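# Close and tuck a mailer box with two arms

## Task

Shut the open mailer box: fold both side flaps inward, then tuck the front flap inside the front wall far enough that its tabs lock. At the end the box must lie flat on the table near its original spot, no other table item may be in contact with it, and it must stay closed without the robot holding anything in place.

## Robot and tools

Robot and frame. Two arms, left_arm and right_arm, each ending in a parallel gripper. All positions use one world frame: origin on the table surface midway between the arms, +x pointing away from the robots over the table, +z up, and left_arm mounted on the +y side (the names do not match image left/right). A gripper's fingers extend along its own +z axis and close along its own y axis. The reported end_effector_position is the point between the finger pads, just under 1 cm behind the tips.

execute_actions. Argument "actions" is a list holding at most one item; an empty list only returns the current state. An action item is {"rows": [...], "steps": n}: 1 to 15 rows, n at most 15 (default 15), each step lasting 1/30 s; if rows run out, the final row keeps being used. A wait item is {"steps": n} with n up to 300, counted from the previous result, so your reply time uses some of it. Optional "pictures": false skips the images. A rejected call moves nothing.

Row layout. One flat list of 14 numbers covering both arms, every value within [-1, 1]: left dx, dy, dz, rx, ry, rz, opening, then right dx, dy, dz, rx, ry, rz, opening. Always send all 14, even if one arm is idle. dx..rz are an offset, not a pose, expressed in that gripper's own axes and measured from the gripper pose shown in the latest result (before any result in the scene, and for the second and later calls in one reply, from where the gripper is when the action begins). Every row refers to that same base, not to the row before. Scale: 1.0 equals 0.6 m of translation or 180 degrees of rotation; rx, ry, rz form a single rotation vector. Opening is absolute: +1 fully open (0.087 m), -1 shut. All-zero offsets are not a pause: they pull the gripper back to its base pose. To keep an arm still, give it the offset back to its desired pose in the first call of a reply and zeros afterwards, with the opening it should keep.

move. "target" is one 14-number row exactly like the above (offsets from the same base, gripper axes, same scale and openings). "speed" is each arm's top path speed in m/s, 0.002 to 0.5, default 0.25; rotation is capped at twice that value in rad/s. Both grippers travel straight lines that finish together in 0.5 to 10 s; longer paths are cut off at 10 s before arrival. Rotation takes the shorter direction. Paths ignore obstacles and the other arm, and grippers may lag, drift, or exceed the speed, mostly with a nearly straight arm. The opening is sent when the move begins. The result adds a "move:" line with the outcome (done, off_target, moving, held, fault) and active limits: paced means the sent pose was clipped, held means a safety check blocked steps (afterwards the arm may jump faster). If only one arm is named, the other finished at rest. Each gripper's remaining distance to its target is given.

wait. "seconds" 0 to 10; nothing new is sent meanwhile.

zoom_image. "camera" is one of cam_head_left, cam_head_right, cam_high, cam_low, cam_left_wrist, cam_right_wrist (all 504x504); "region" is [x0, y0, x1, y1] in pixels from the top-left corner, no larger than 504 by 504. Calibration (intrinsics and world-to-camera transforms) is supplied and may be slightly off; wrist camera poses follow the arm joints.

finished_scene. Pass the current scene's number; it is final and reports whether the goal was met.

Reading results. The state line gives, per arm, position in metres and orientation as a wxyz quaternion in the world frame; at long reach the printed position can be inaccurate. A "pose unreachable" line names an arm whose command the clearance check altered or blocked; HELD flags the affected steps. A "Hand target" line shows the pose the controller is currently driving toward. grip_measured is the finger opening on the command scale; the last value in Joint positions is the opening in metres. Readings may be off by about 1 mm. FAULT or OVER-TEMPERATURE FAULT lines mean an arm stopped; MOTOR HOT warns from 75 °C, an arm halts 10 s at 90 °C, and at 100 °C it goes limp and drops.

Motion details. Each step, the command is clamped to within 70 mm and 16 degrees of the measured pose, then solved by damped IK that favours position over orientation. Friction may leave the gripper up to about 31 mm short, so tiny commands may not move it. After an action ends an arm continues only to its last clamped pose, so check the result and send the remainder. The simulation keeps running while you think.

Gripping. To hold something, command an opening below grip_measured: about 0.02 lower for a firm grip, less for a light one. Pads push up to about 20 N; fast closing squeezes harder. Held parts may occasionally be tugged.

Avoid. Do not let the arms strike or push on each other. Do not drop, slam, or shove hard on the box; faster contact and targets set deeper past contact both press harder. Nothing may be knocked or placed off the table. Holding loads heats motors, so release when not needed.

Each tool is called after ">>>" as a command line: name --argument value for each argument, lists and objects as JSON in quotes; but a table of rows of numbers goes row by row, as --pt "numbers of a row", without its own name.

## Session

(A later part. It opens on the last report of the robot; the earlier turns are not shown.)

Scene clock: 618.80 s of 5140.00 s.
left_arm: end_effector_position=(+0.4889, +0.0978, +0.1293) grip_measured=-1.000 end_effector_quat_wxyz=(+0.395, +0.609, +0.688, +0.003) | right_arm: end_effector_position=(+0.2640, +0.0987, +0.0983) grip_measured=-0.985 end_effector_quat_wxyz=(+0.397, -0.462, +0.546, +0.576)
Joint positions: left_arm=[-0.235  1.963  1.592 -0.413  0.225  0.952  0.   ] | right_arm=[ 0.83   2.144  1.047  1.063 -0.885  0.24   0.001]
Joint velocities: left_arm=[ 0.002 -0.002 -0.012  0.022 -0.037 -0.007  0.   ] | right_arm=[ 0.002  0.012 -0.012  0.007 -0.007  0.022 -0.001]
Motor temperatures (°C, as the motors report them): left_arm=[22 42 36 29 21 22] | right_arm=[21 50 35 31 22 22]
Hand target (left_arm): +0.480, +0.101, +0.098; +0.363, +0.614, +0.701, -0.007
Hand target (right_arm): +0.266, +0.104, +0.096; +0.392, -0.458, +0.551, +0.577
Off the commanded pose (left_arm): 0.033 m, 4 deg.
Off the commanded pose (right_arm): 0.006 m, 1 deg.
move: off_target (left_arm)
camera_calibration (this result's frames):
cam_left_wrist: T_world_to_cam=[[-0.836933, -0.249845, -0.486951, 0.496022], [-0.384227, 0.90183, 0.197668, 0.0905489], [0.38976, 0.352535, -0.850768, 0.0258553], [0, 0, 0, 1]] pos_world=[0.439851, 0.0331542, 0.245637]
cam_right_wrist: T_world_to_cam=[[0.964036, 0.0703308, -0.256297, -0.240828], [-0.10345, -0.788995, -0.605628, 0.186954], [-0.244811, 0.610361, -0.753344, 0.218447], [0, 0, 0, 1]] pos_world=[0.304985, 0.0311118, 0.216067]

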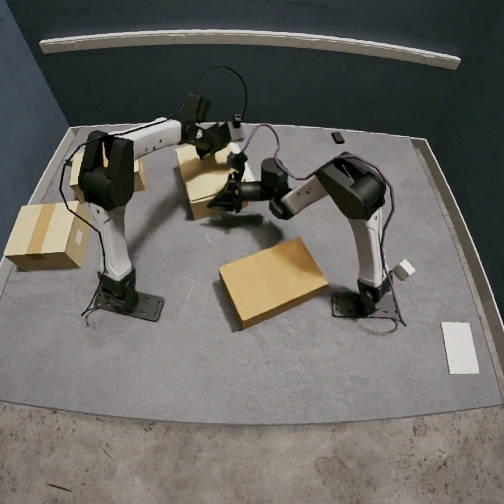

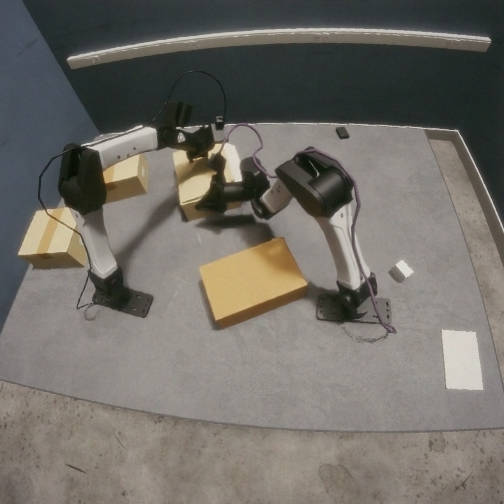

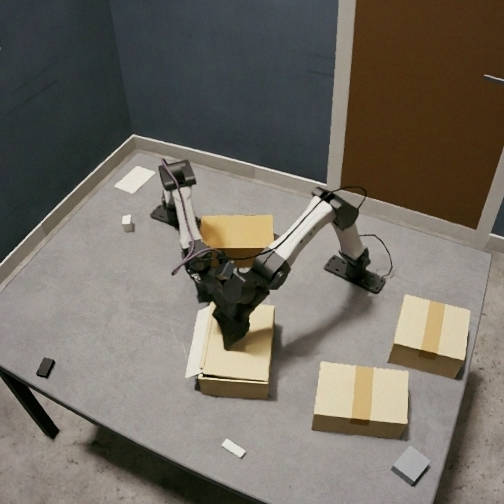

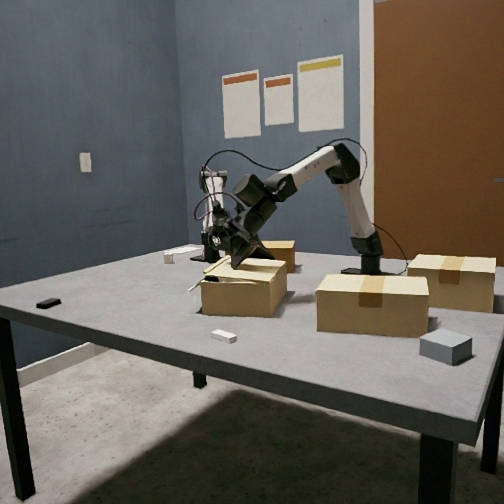

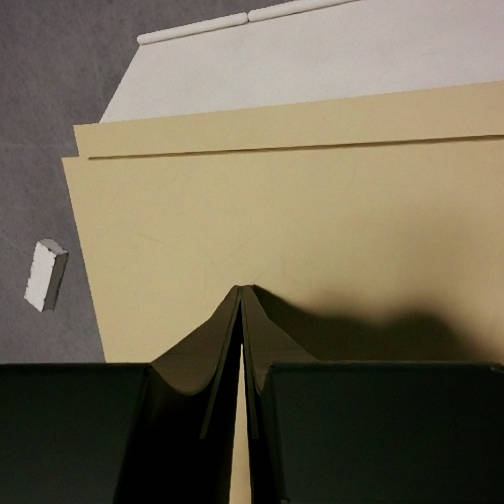

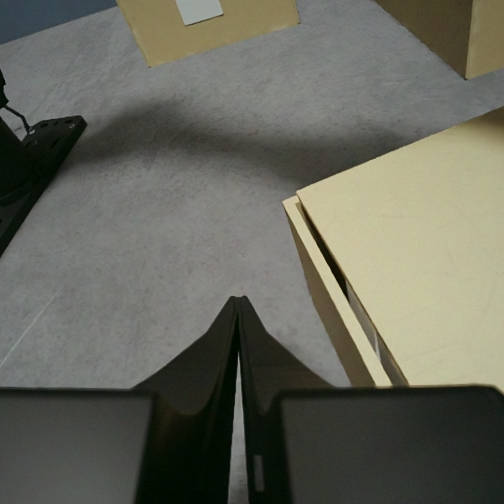

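>>> execute_actions --actions '[]'

Scene clock: 627.13 s of 5140.00 s.
left_arm: end_effector_position=(+0.4890, +0.0978, +0.1294) grip_measured=-1.000 end_effector_quat_wxyz=(+0.395, +0.609, +0.688, +0.003) | right_arm: end_effector_position=(+0.2644, +0.0987, +0.0979) grip_measured=-0.985 end_effector_quat_wxyz=(+0.397, -0.461, +0.547, +0.576)
Joint positions: left_arm=[-0.235  1.963  1.592 -0.412  0.225  0.952  0.   ] | right_arm=[ 0.83   2.144  1.047  1.061 -0.883  0.24   0.001]
Joint velocities: left_arm=[-0.002 -0.002  0.012  0.007 -0.007 -0.037  0.   ] | right_arm=[ 0.007  0.007  0.007 -0.007  0.007 -0.037 -0.001]
Motor temperatures (°C, as the motors report them): left_arm=[22 42 36 30 21 22] | right_arm=[21 49 36 31 22 22]
Hand target (left_arm): +0.480, +0.101, +0.098; +0.363, +0.614, +0.701, -0.007
Hand target (right_arm): +0.266, +0.104, +0.096; +0.392, -0.457, +0.551, +0.577
Off the commanded pose (left_arm): 0.033 m, 4 deg.
Off the commanded pose (right_arm): 0.006 m, 1 deg.
Steps of this call (steps 1 to 90: nothing new was sent; then 5.33 s passed at rest). Readings (end_effector_position):
1: left_arm (+0.4890, +0.0978, +0.1293) | right_arm (+0.2641, +0.0987, +0.0982)
2: left_arm (+0.4890, +0.0978, +0.1293) | right_arm (+0.2642, +0.0987, +0.0981)
4: left_arm (+0.4890, +0.0978, +0.1293) | right_arm (+0.2643, +0.0987, +0.0980)
8: left_arm (+0.4890, +0.0978, +0.1294) | right_arm (+0.2643, +0.0987, +0.0980)
90: the state above
camera_calibration (this result's frames):
cam_left_wrist: T_world_to_cam=[[-0.836591, -0.249991, -0.487463, 0.496096], [-0.384366, 0.901889, 0.197128, 0.0907617], [0.390357, 0.35228, -0.8506, 0.0256388], [0, 0, 0, 1]] pos_world=[0.439907, 0.0331306, 0.245745]
cam_right_wrist: T_world_to_cam=[[0.96389, 0.0673952, -0.257632, -0.240845], [-0.106334, -0.78957, -0.604378, 0.187488], [-0.244151, 0.609949, -0.753892, 0.218197], [0, 0, 0, 1]] pos_world=[0.305357, 0.031178, 0.215761]

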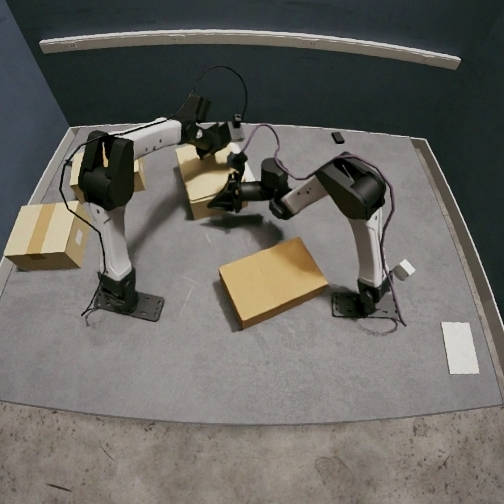

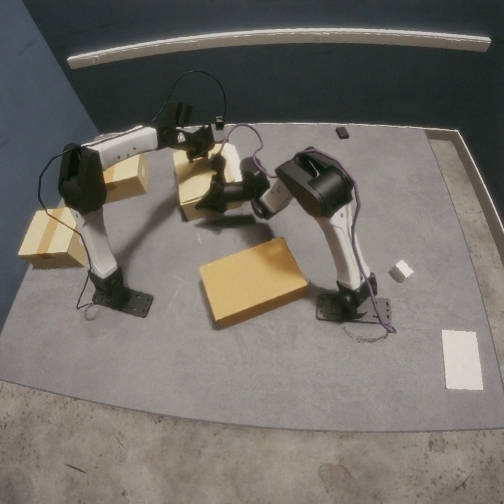

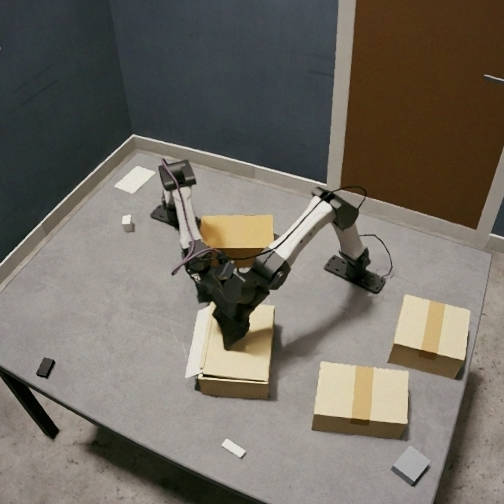

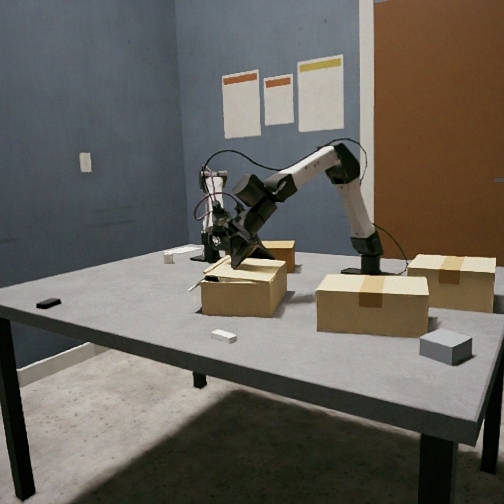

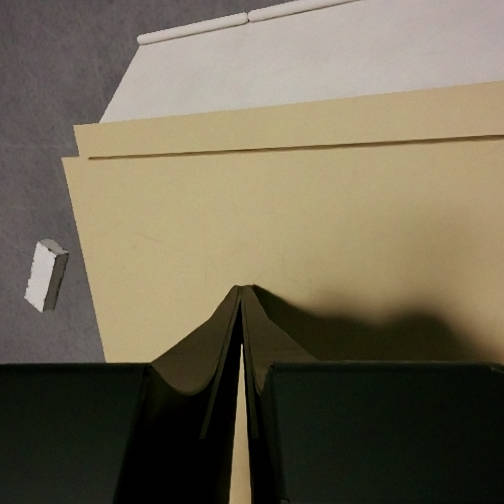

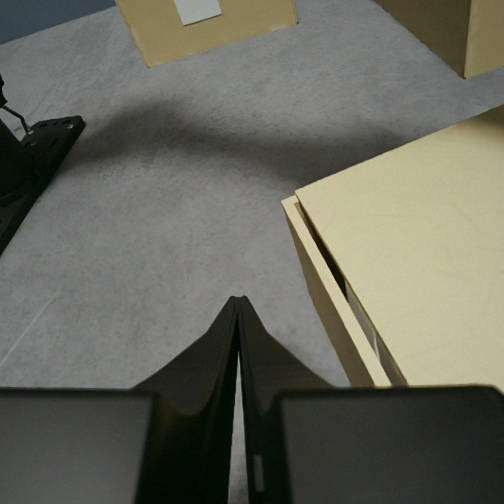

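>>> move --target '[-0.054,0.048,-0.069,0,0,0,-1,-0.05,0,-0.35,0,0,0,-1]'

>>> move --target '[0,0,0,0,0,0,-1,-0.07,-0.27,0,0,0,0,-1]'

Scene clock: 631.97 s of 5140.00 s.
left_arm: end_effector_position=(+0.4928, +0.0962, +0.1891) grip_measured=-1.000 end_effector_quat_wxyz=(+0.404, +0.607, +0.684, +0.006) | right_arm: end_effector_position=(+0.2970, -0.1061, +0.1294) grip_measured=-0.985 end_effector_quat_wxyz=(+0.401, -0.456, +0.547, +0.576)
Joint positions: left_arm=[-0.235  1.959  1.812 -0.615  0.225  0.952  0.   ] | right_arm=[ 0.29   1.825  0.728  1.008 -1.413  0.18   0.001]
Joint velocities: left_arm=[-0.007  0.022 -0.007  0.081 -0.022  0.007  0.   ] | right_arm=[-0.007 -0.037 -0.012 -0.007  0.051  0.022 -0.   ]
Motor temperatures (°C, as the motors report them): left_arm=[22 42 36 30 21 22] | right_arm=[21 49 36 31 22 22]
Hand target (left_arm): +0.489, +0.098, +0.189; +0.396, +0.609, +0.688, +0.004
Hand target (right_arm): +0.290, -0.108, +0.130; +0.398, -0.459, +0.545, +0.578
Off the commanded pose (left_arm): 0.004 m, 1 deg.
Off the commanded pose (right_arm): 0.006 m, 1 deg.
After step 90, 0.30 s passed at rest.
move: done
camera_calibration (this result's frames):
cam_left_wrist: T_world_to_cam=[[-0.827576, -0.253838, -0.500684, 0.526338], [-0.387834, 0.903369, 0.183056, 0.0861031], [0.405836, 0.345675, -0.846053, 0.0676422], [0, 0, 0, 1]] pos_world=[0.441527, 0.0324393, 0.304996]
cam_right_wrist: T_world_to_cam=[[0.964262, 0.0603606, -0.257982, -0.251113], [-0.11448, -0.783199, -0.611141, 0.052312], [-0.23894, 0.618834, -0.748299, 0.373479], [0, 0, 0, 1]] pos_world=[0.337367, -0.174994, 0.246662]

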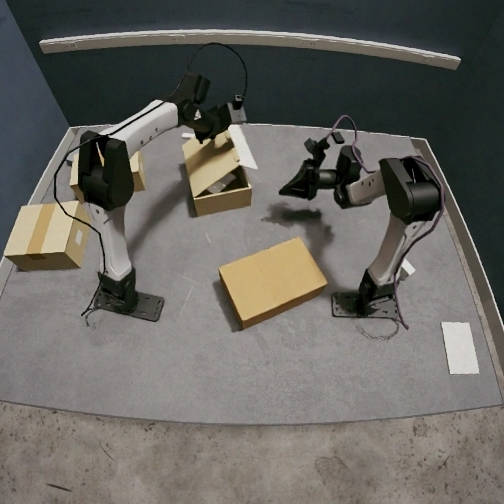

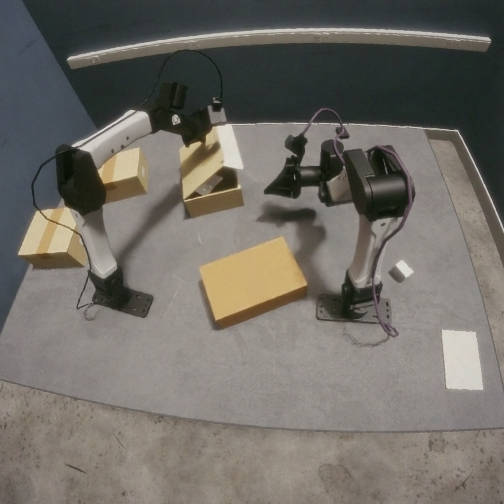

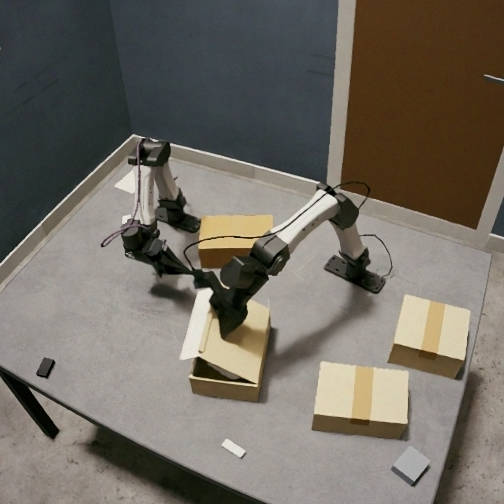

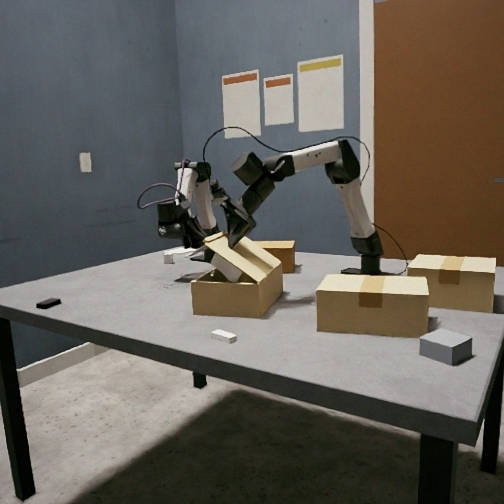

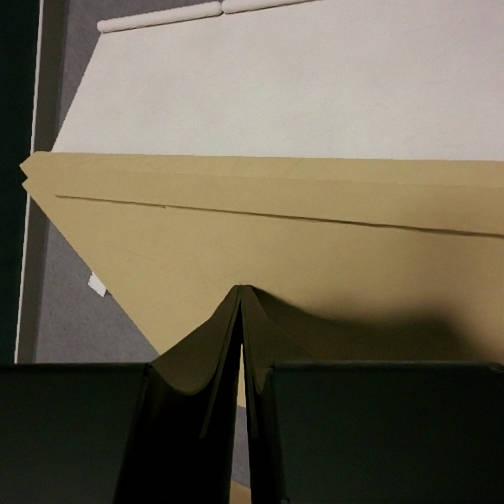

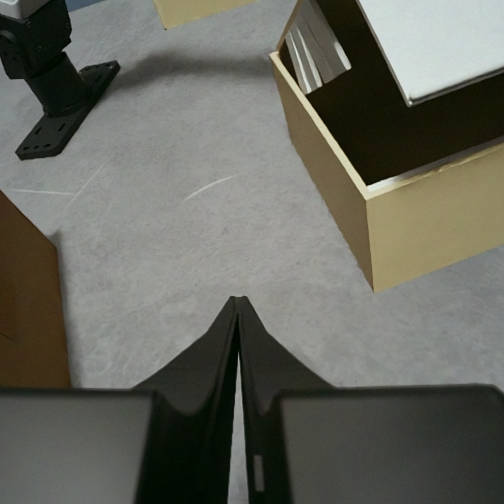

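Scene clock: 633.60 s of 5140.00 s.
left_arm: end_effector_position=(+0.4928, +0.0962, +0.1891) grip_measured=-1.000 end_effector_quat_wxyz=(+0.404, +0.607, +0.684, +0.006) | right_arm: end_effector_position=(+0.4607, -0.0911, +0.1214) grip_measured=-0.985 end_effector_quat_wxyz=(+0.397, -0.449, +0.551, +0.581)
Joint positions: left_arm=[-0.235  1.959  1.812 -0.615  0.225  0.952  0.   ] | right_arm=[ 0.238  2.331  1.526  0.712 -1.461  0.194  0.001]
Joint velocities: left_arm=[-0.012 -0.002 -0.012  0.051  0.007  0.022  0.   ] | right_arm=[-0.007  0.002  0.022 -0.154 -0.051 -0.066  0.   ]
Motor temperatures (°C, as the motors report them): left_arm=[22 43 36 30 21 22] | right_arm=[21 49 36 31 22 22]
Hand target (left_arm): +0.493, +0.096, +0.189; +0.404, +0.607, +0.684, +0.006
Hand target (right_arm): +0.464, -0.092, +0.128; +0.402, -0.455, +0.546, +0.577
Off the commanded pose (left_arm): 0.000 m, 0 deg.
Off the commanded pose (right_arm): 0.007 m, 1 deg.
move: done
camera_calibration (this result's frames):
cam_left_wrist: T_world_to_cam=[[-0.827576, -0.253838, -0.500684, 0.526338], [-0.387834, 0.903369, 0.183056, 0.0861031], [0.405836, 0.345675, -0.846053, 0.0676422], [0, 0, 0, 1]] pos_world=[0.441527, 0.0324393, 0.304996]
cam_right_wrist: T_world_to_cam=[[0.959257, 0.0576242, -0.276594, -0.407624], [-0.129049, -0.781531, -0.610373, 0.0846694], [-0.251339, 0.621199, -0.742253, 0.402514], [0, 0, 0, 1]] pos_world=[0.50311, -0.16038, 0.2377]

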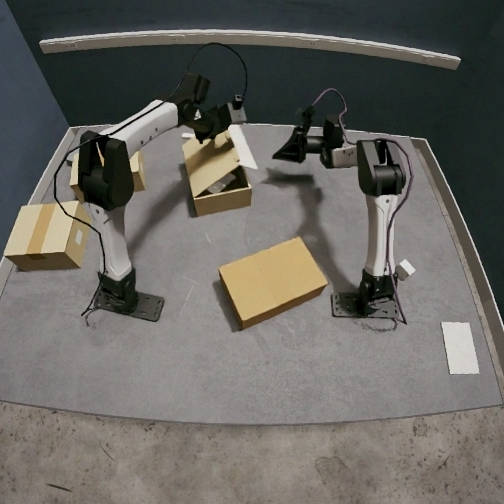

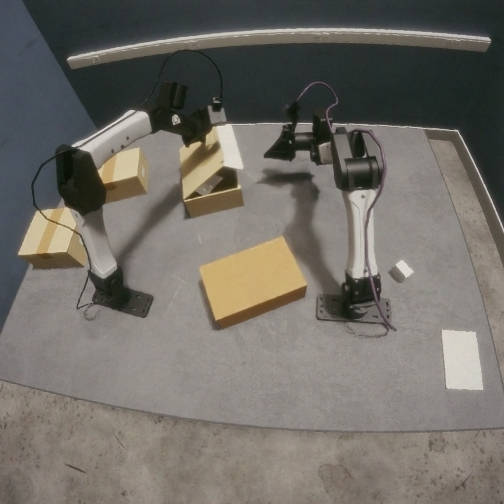

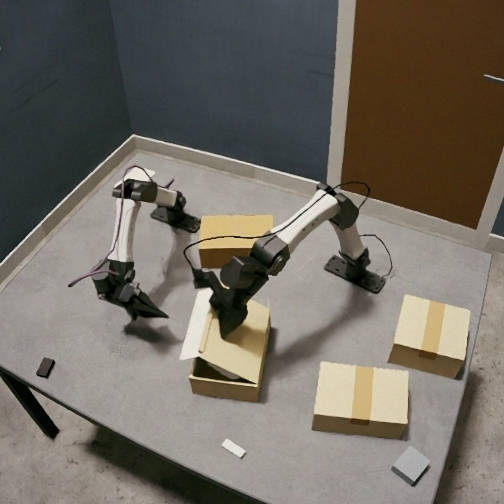

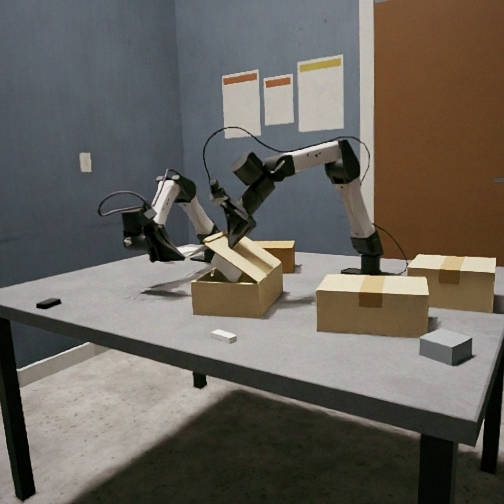

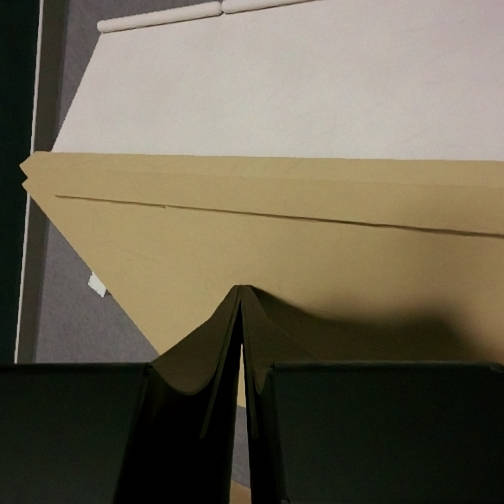

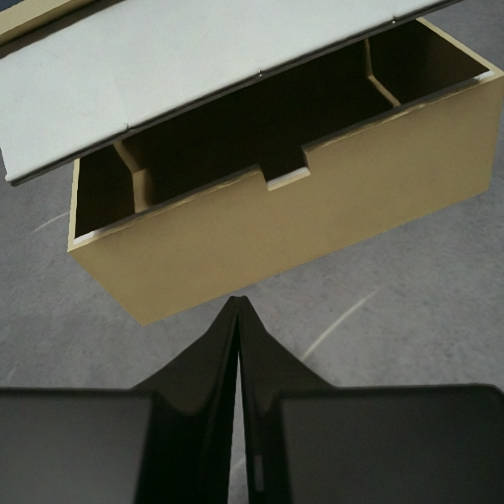

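>>> move --target '[0,0,0,0,0,0,-1,-0.115,0.03,0,0,0,0,-1]'

>>> move --target '[0,0,0,0,0,0,-1,0,0,0.17,0,0,0,-1]' --speed 0.1

Scene clock: 637.47 s of 5140.00 s.
left_arm: end_effector_position=(+0.4928, +0.0962, +0.1891) grip_measured=-1.000 end_effector_quat_wxyz=(+0.404, +0.607, +0.684, +0.006) | right_arm: end_effector_position=(+0.4608, -0.0909, +0.1803) grip_measured=-0.985 end_effector_quat_wxyz=(+0.388, -0.440, +0.557, +0.587)
Joint positions: left_arm=[-0.235  1.959  1.812 -0.615  0.225  0.952  0.   ] | right_arm=[ 0.238  2.233  1.611  0.534 -1.461  0.23   0.001]
Joint velocities: left_arm=[ 0.002 -0.002 -0.002 -0.037  0.007 -0.037  0.   ] | right_arm=[ 0.002  0.007  0.007 -0.081 -0.051 -0.125 -0.   ]
Motor temperatures (°C, as the motors report them): left_arm=[22 43 37 30 21 22] | right_arm=[21 50 36 31 22 22]
Hand target (left_arm): +0.493, +0.096, +0.189; +0.404, +0.607, +0.684, +0.006
Hand target (right_arm): +0.463, -0.090, +0.192; +0.398, -0.449, +0.550, +0.581
Off the commanded pose (left_arm): 0.000 m, 0 deg.
Off the commanded pose (right_arm): 0.013 m, 2 deg.
move: off_target (right_arm)
camera_calibration (this result's frames):
cam_left_wrist: T_world_to_cam=[[-0.827576, -0.253838, -0.500684, 0.526338], [-0.387834, 0.903369, 0.183056, 0.0861031], [0.405836, 0.345675, -0.846053, 0.0676422], [0, 0, 0, 1]] pos_world=[0.441527, 0.0324393, 0.304996]
cam_right_wrist: T_world_to_cam=[[0.950282, 0.056697, -0.306185, -0.382153], [-0.14808, -0.782706, -0.604519, 0.12836], [-0.273927, 0.619804, -0.735396, 0.455143], [0, 0, 0, 1]] pos_world=[0.506836, -0.159964, 0.295297]

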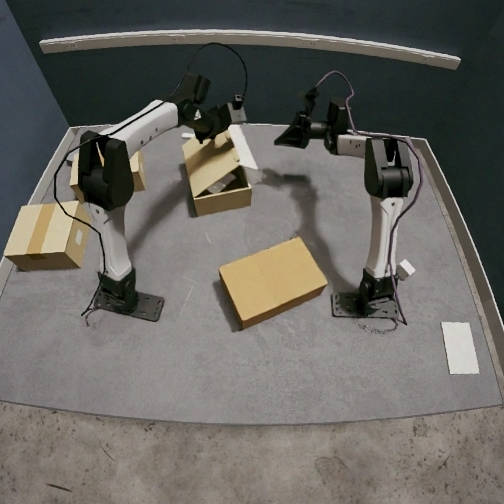

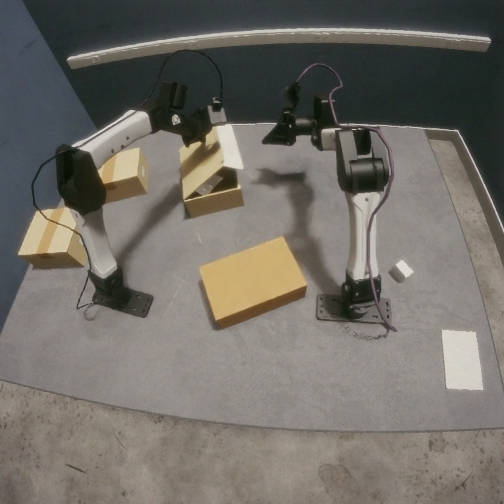

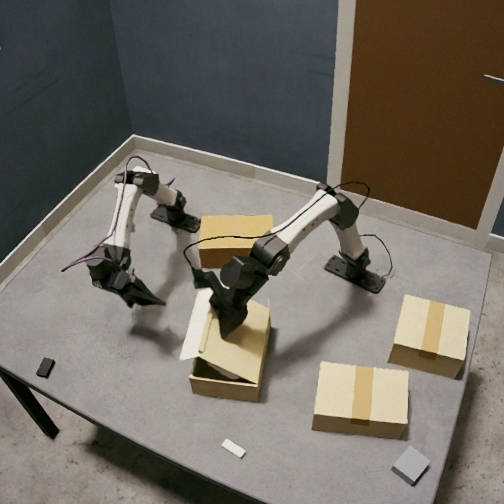

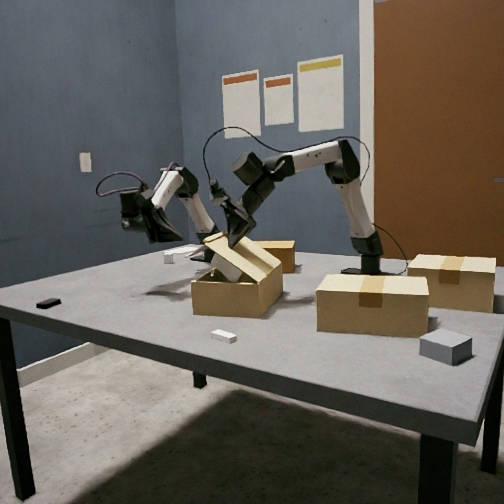

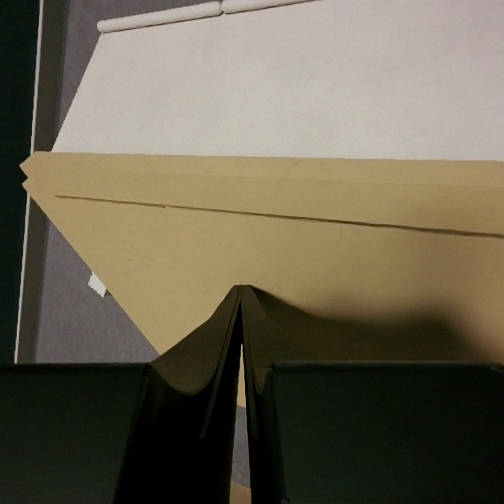

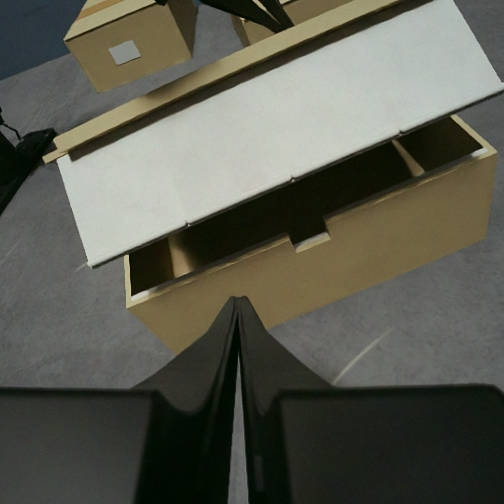

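Scene clock: 638.87 s of 5140.00 s.
left_arm: end_effector_position=(+0.4928, +0.0962, +0.1891) grip_measured=-1.000 end_effector_quat_wxyz=(+0.404, +0.607, +0.684, +0.006) | right_arm: end_effector_position=(+0.4483, +0.0082, +0.1778) grip_measured=-0.985 end_effector_quat_wxyz=(+0.384, -0.444, +0.558, +0.587)
Joint positions: left_arm=[-0.235  1.959  1.812 -0.615  0.225  0.952  0.   ] | right_arm=[ 0.436  2.306  1.72   0.534 -1.273  0.27   0.001]
Joint velocities: left_arm=[-0.022 -0.012 -0.007  0.022  0.007 -0.037  0.   ] | right_arm=[ 0.002 -0.012  0.012 -0.037 -0.037 -0.037 -0.001]
Motor temperatures (°C, as the motors report them): left_arm=[22 44 37 30 21 22] | right_arm=[21 50 36 31 22 22]
Hand target (left_arm): +0.493, +0.096, +0.189; +0.404, +0.607, +0.684, +0.006
Hand target (right_arm): +0.453, +0.010, +0.179; +0.388, -0.441, +0.558, +0.586
Off the commanded pose (left_arm): 0.000 m, 0 deg.
Off the commanded pose (right_arm): 0.005 m, 1 deg.
move: done
camera_calibration (this result's frames):
cam_left_wrist: T_world_to_cam=[[-0.827576, -0.253838, -0.500684, 0.526338], [-0.387834, 0.903369, 0.183056, 0.0861031], [0.405836, 0.345675, -0.846053, 0.0676422], [0, 0, 0, 1]] pos_world=[0.441527, 0.0324393, 0.304996]
cam_right_wrist: T_world_to_cam=[[0.94929, 0.0631628, -0.307991, -0.375853], [-0.14216, -0.78752, -0.599669, 0.199063], [-0.280426, 0.613044, -0.738606, 0.392082], [0, 0, 0, 1]] pos_world=[0.495042, -0.0598572, 0.293206]

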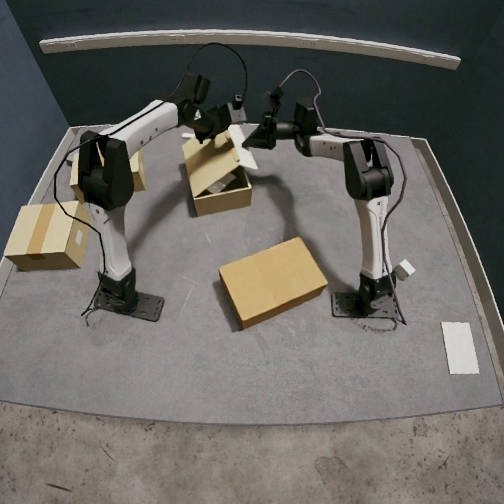

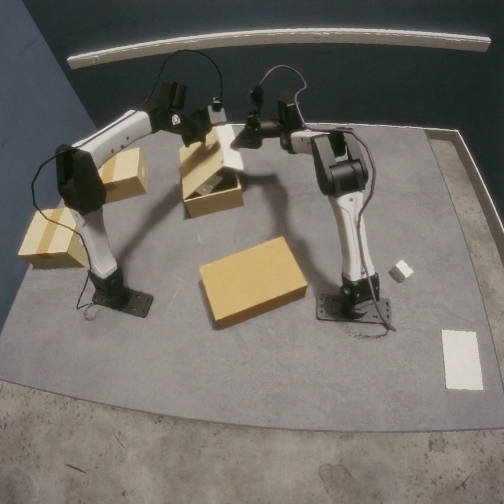

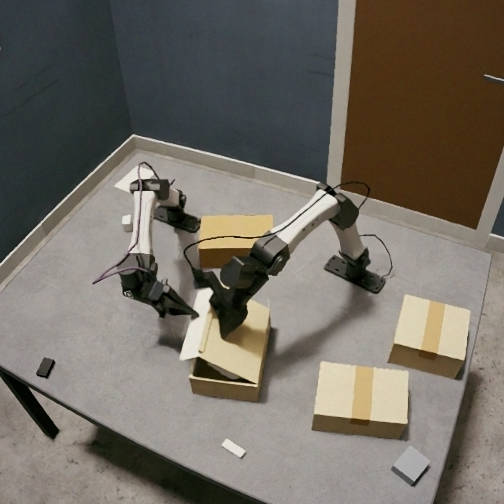

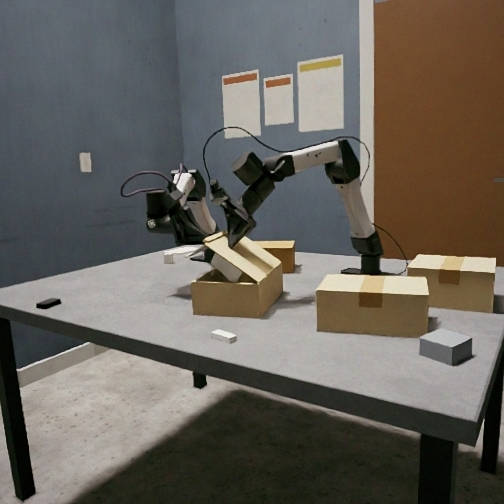

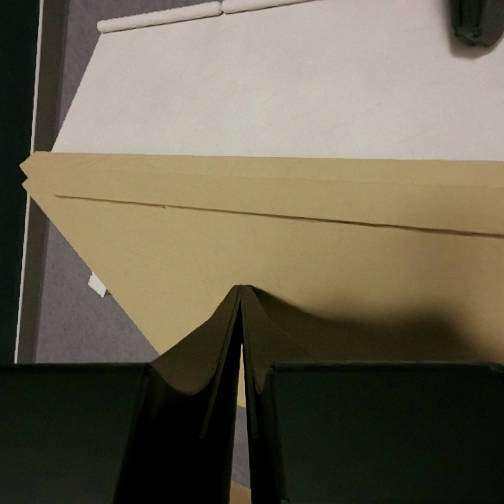

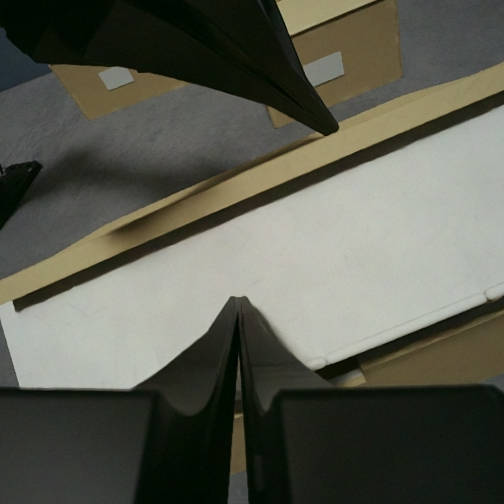

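>>> move --target '[0,0,0,0,0,0,-1,0.05,-0.015,0.08,0,0,0,-1]' --speed 0.06

Scene clock: 641.97 s of 5140.00 s.
left_arm: end_effector_position=(+0.4928, +0.0962, +0.1891) grip_measured=-1.000 end_effector_quat_wxyz=(+0.404, +0.607, +0.684, +0.006) | right_arm: end_effector_position=(+0.4402, +0.0497, +0.1436) grip_measured=-0.985 end_effector_quat_wxyz=(+0.376, -0.442, +0.563, +0.588)
Joint positions: left_arm=[-0.235  1.959  1.812 -0.615  0.225  0.952  0.   ] | right_arm=[ 0.516  2.397  1.751  0.575 -1.196  0.27   0.001]
Joint velocities: left_arm=[ 0.002 -0.027 -0.012  0.066  0.051  0.037  0.   ] | right_arm=[-0.007  0.007 -0.002  0.037 -0.037  0.022 -0.   ]
Motor temperatures (°C, as the motors report them): left_arm=[22 44 37 30 21 22] | right_arm=[21 50 36 31 22 22]
Hand target (left_arm): +0.493, +0.096, +0.189; +0.404, +0.607, +0.684, +0.006
Hand target (right_arm): +0.443, +0.055, +0.146; +0.384, -0.444, +0.558, +0.587
Off the commanded pose (left_arm): 0.000 m, 0 deg.
Off the commanded pose (right_arm): 0.007 m, 1 deg.
move: done
camera_calibration (this result's frames):
cam_left_wrist: T_world_to_cam=[[-0.827576, -0.253838, -0.500684, 0.526338], [-0.387834, 0.903369, 0.183056, 0.0861031], [0.405836, 0.345675, -0.846053, 0.0676422], [0, 0, 0, 1]] pos_world=[0.441527, 0.0324393, 0.304996]
cam_right_wrist: T_world_to_cam=[[0.944109, 0.0626283, -0.32363, -0.376768], [-0.148646, -0.795407, -0.587564, 0.21163], [-0.294216, 0.602831, -0.741641, 0.346118], [0, 0, 0, 1]] pos_world=[0.489001, -0.0167226, 0.259109]

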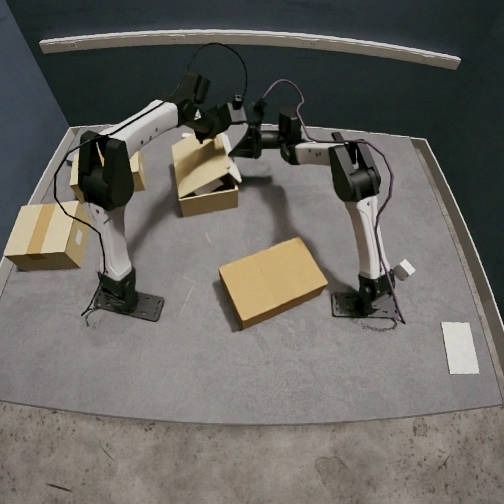

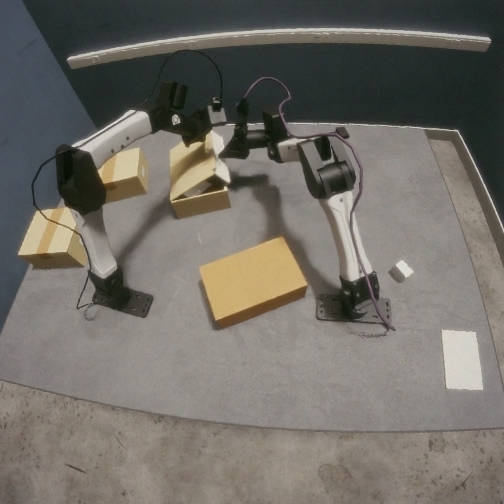

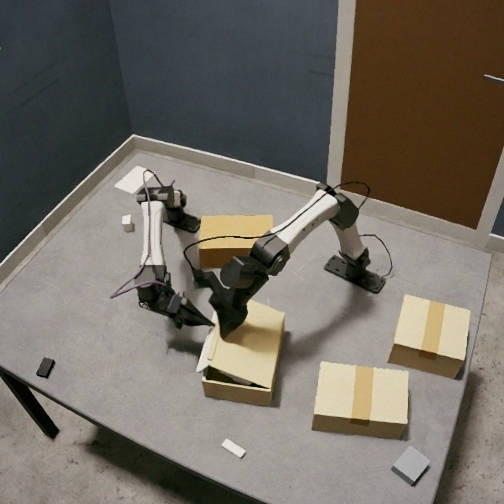

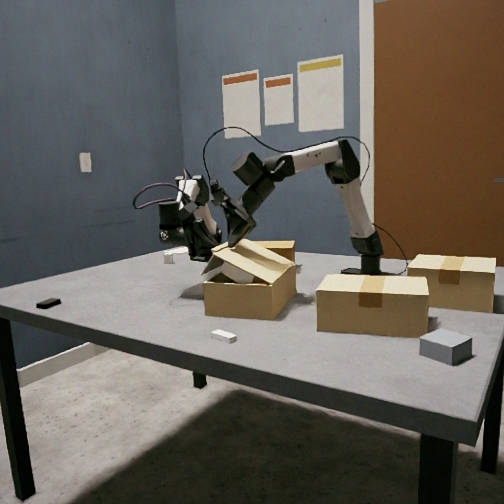

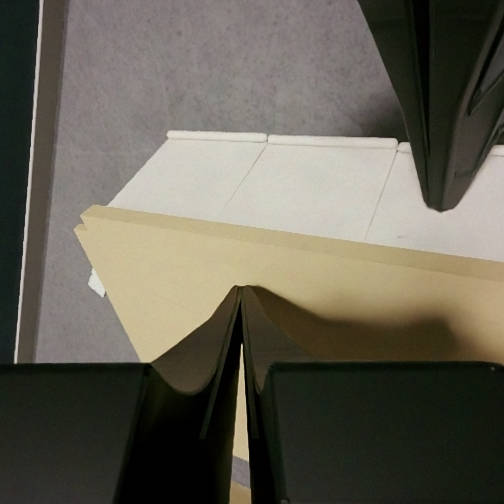

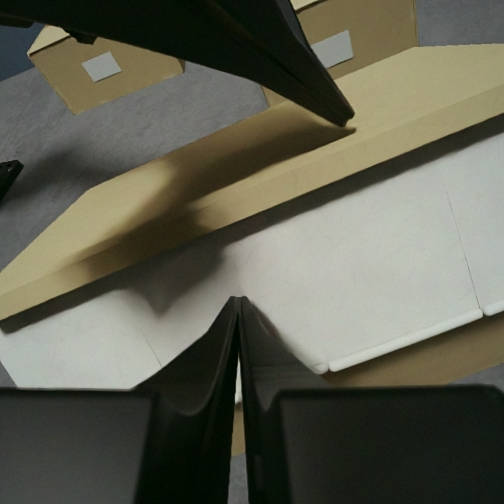

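>>> move --target '[0.27,-0.067,-0.137,0,0,0,-1,0,0,0,0,0,0,-1]'

>>> move --target '[0.081,-0.074,0.102,0,0,0,-1,0,0,0,0,0,0,-1]' --speed 0.12

Scene clock: 651.73 s of 5140.00 s.
left_arm: end_effector_position=(+0.4256, +0.2602, +0.1428) grip_measured=-1.000 end_effector_quat_wxyz=(+0.404, +0.606, +0.685, +0.013) | right_arm: end_effector_position=(+0.4403, +0.0498, +0.1441) grip_measured=-0.985 end_effector_quat_wxyz=(+0.377, -0.443, +0.563, +0.588)
Joint positions: left_arm=[ 0.154  1.588  1.197 -0.472  0.482  1.254  0.   ] | right_arm=[ 0.516  2.397  1.752  0.576 -1.196  0.27   0.001]
Joint velocities: left_arm=[-0.012  0.022 -0.002 -0.037  0.022 -0.051  0.   ] | right_arm=[-0.002 -0.007  0.007  0.022  0.066 -0.007  0.   ]
Motor temperatures (°C, as the motors report them): left_arm=[22 45 37 31 21 22] | right_arm=[21 52 37 31 22 22]
Hand target (left_arm): +0.422, +0.260, +0.138; +0.403, +0.609, +0.684, +0.011
Hand target (right_arm): +0.440, +0.050, +0.144; +0.376, -0.442, +0.563, +0.588
Off the commanded pose (left_arm): 0.007 m, 1 deg.
Off the commanded pose (right_arm): 0.000 m, 0 deg.
After step 90, 5.37 s passed at rest.
move: done
camera_calibration (this result's frames):
cam_left_wrist: T_world_to_cam=[[-0.821586, -0.256048, -0.509348, 0.488514], [-0.396283, 0.898803, 0.187385, -0.0755005], [0.409824, 0.355798, -0.839912, -0.00614954], [0, 0, 0, 1]] pos_world=[0.373957, 0.195131, 0.257806]
cam_right_wrist: T_world_to_cam=[[0.944536, 0.0628864, -0.322331, -0.377153], [-0.147878, -0.794919, -0.588419, 0.211717], [-0.29323, 0.603448, -0.74153, 0.345944], [0, 0, 0, 1]] pos_world=[0.488984, -0.0167431, 0.259538]

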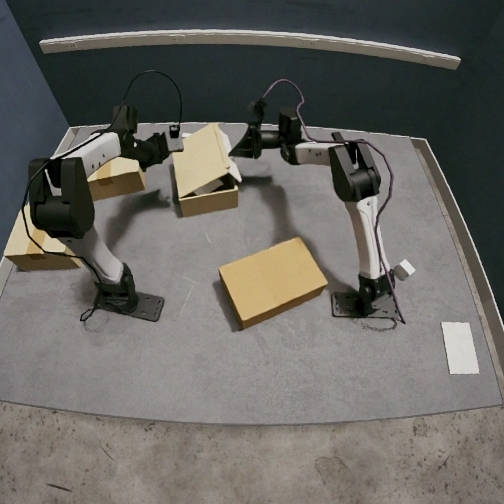

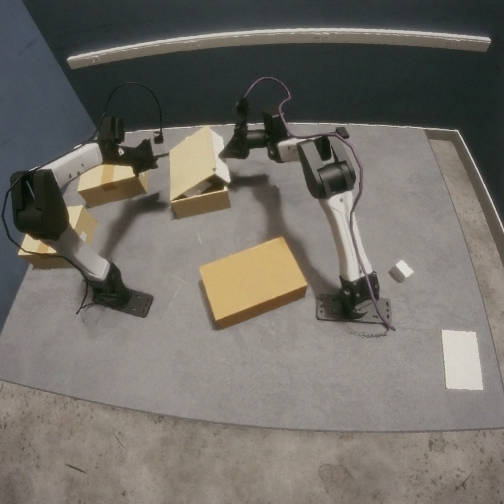

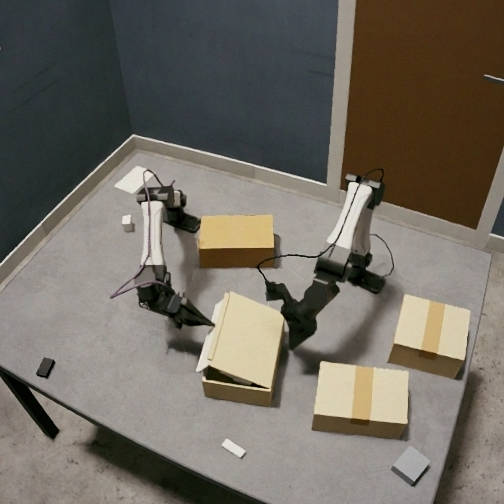

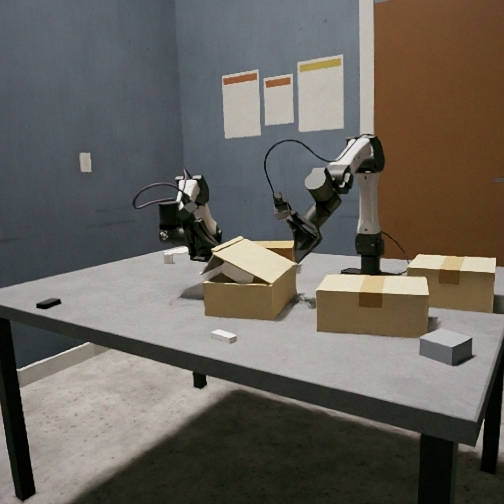

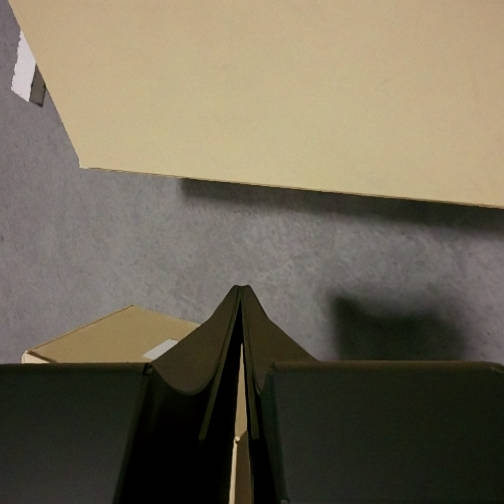

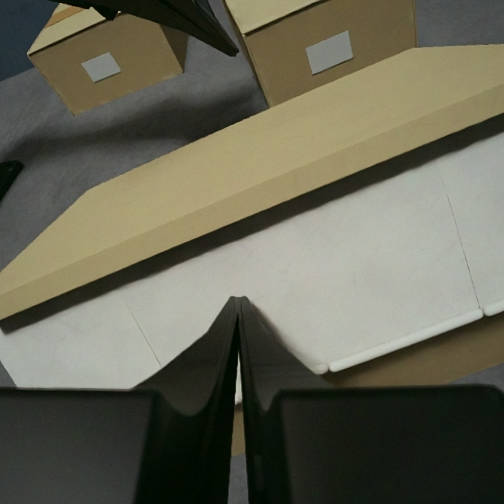

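Scene clock: 653.10 s of 5140.00 s.
left_arm: end_effector_position=(+0.4318, +0.2601, +0.0644) grip_measured=-1.000 end_effector_quat_wxyz=(+0.412, +0.606, +0.680, +0.020) | right_arm: end_effector_position=(+0.4403, +0.0498, +0.1441) grip_measured=-0.985 end_effector_quat_wxyz=(+0.377, -0.443, +0.563, +0.588)
Joint positions: left_arm=[ 0.154  1.694  0.967 -0.112  0.482  1.254  0.   ] | right_arm=[ 0.516  2.397  1.752  0.576 -1.196  0.27   0.001]
Joint velocities: left_arm=[ 0.012  0.002  0.007 -0.007 -0.095  0.007  0.   ] | right_arm=[-0.007  0.007  0.002  0.007  0.007  0.066  0.001]
Motor temperatures (°C, as the motors report them): left_arm=[22 45 37 31 21 22] | right_arm=[21 52 37 31 22 22]
Hand target (left_arm): +0.426, +0.260, +0.053; +0.404, +0.606, +0.685, +0.013
Hand target (right_arm): +0.440, +0.050, +0.144; +0.377, -0.443, +0.563, +0.588
Off the commanded pose (left_arm): 0.012 m, 1 deg.
Off the commanded pose (right_arm): 0.000 m, 0 deg.
move: off_target (left_arm)
camera_calibration (this result's frames):
cam_left_wrist: T_world_to_cam=[[-0.809081, -0.255904, -0.529057, 0.449461], [-0.400473, 0.898927, 0.17763, -0.0558952], [0.430128, 0.35559, -0.829787, -0.0838346], [0, 0, 0, 1]] pos_world=[0.377325, 0.195075, 0.178155]
cam_right_wrist: T_world_to_cam=[[0.944536, 0.0628864, -0.322331, -0.377153], [-0.147878, -0.794919, -0.588419, 0.211717], [-0.29323, 0.603448, -0.74153, 0.345944], [0, 0, 0, 1]] pos_world=[0.488984, -0.0167431, 0.259538]

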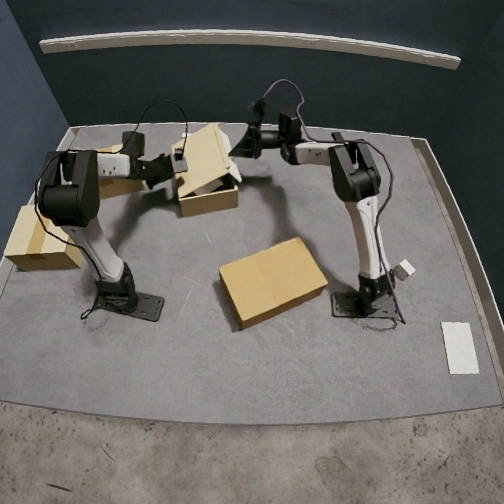

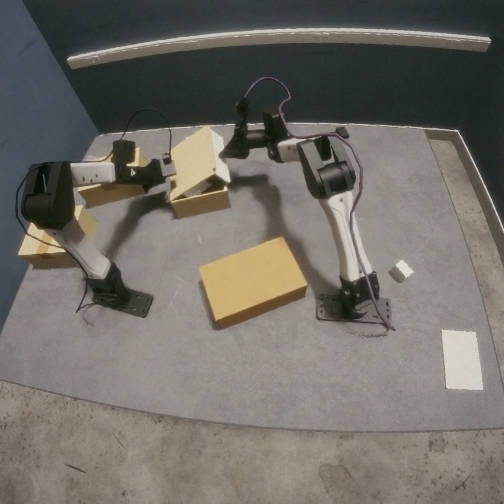

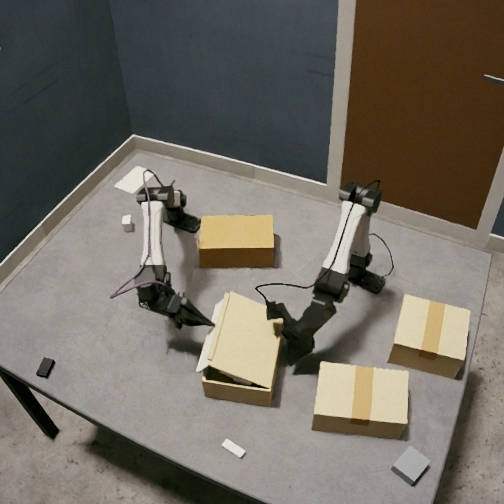

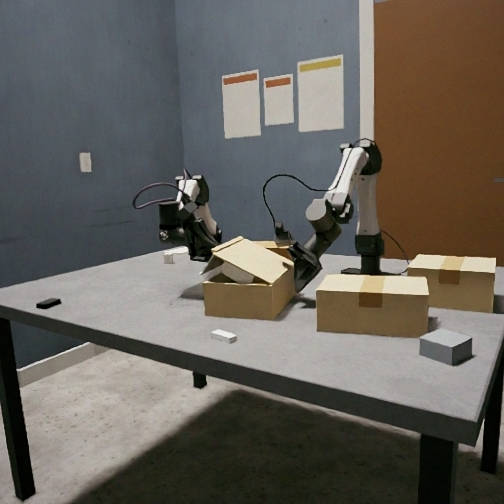

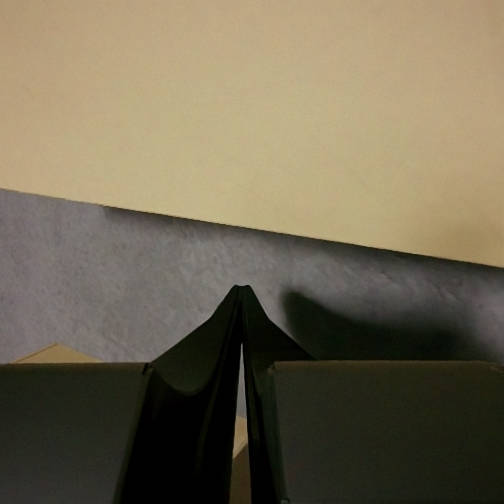

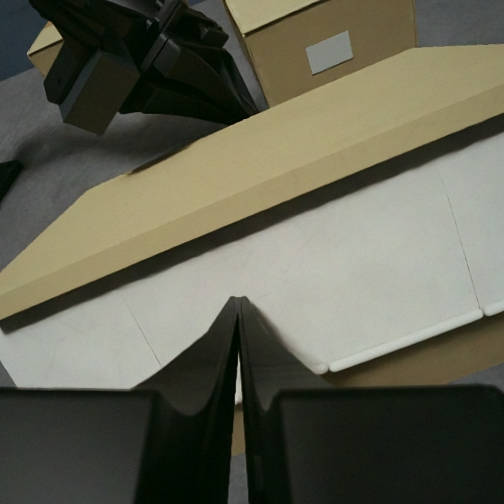

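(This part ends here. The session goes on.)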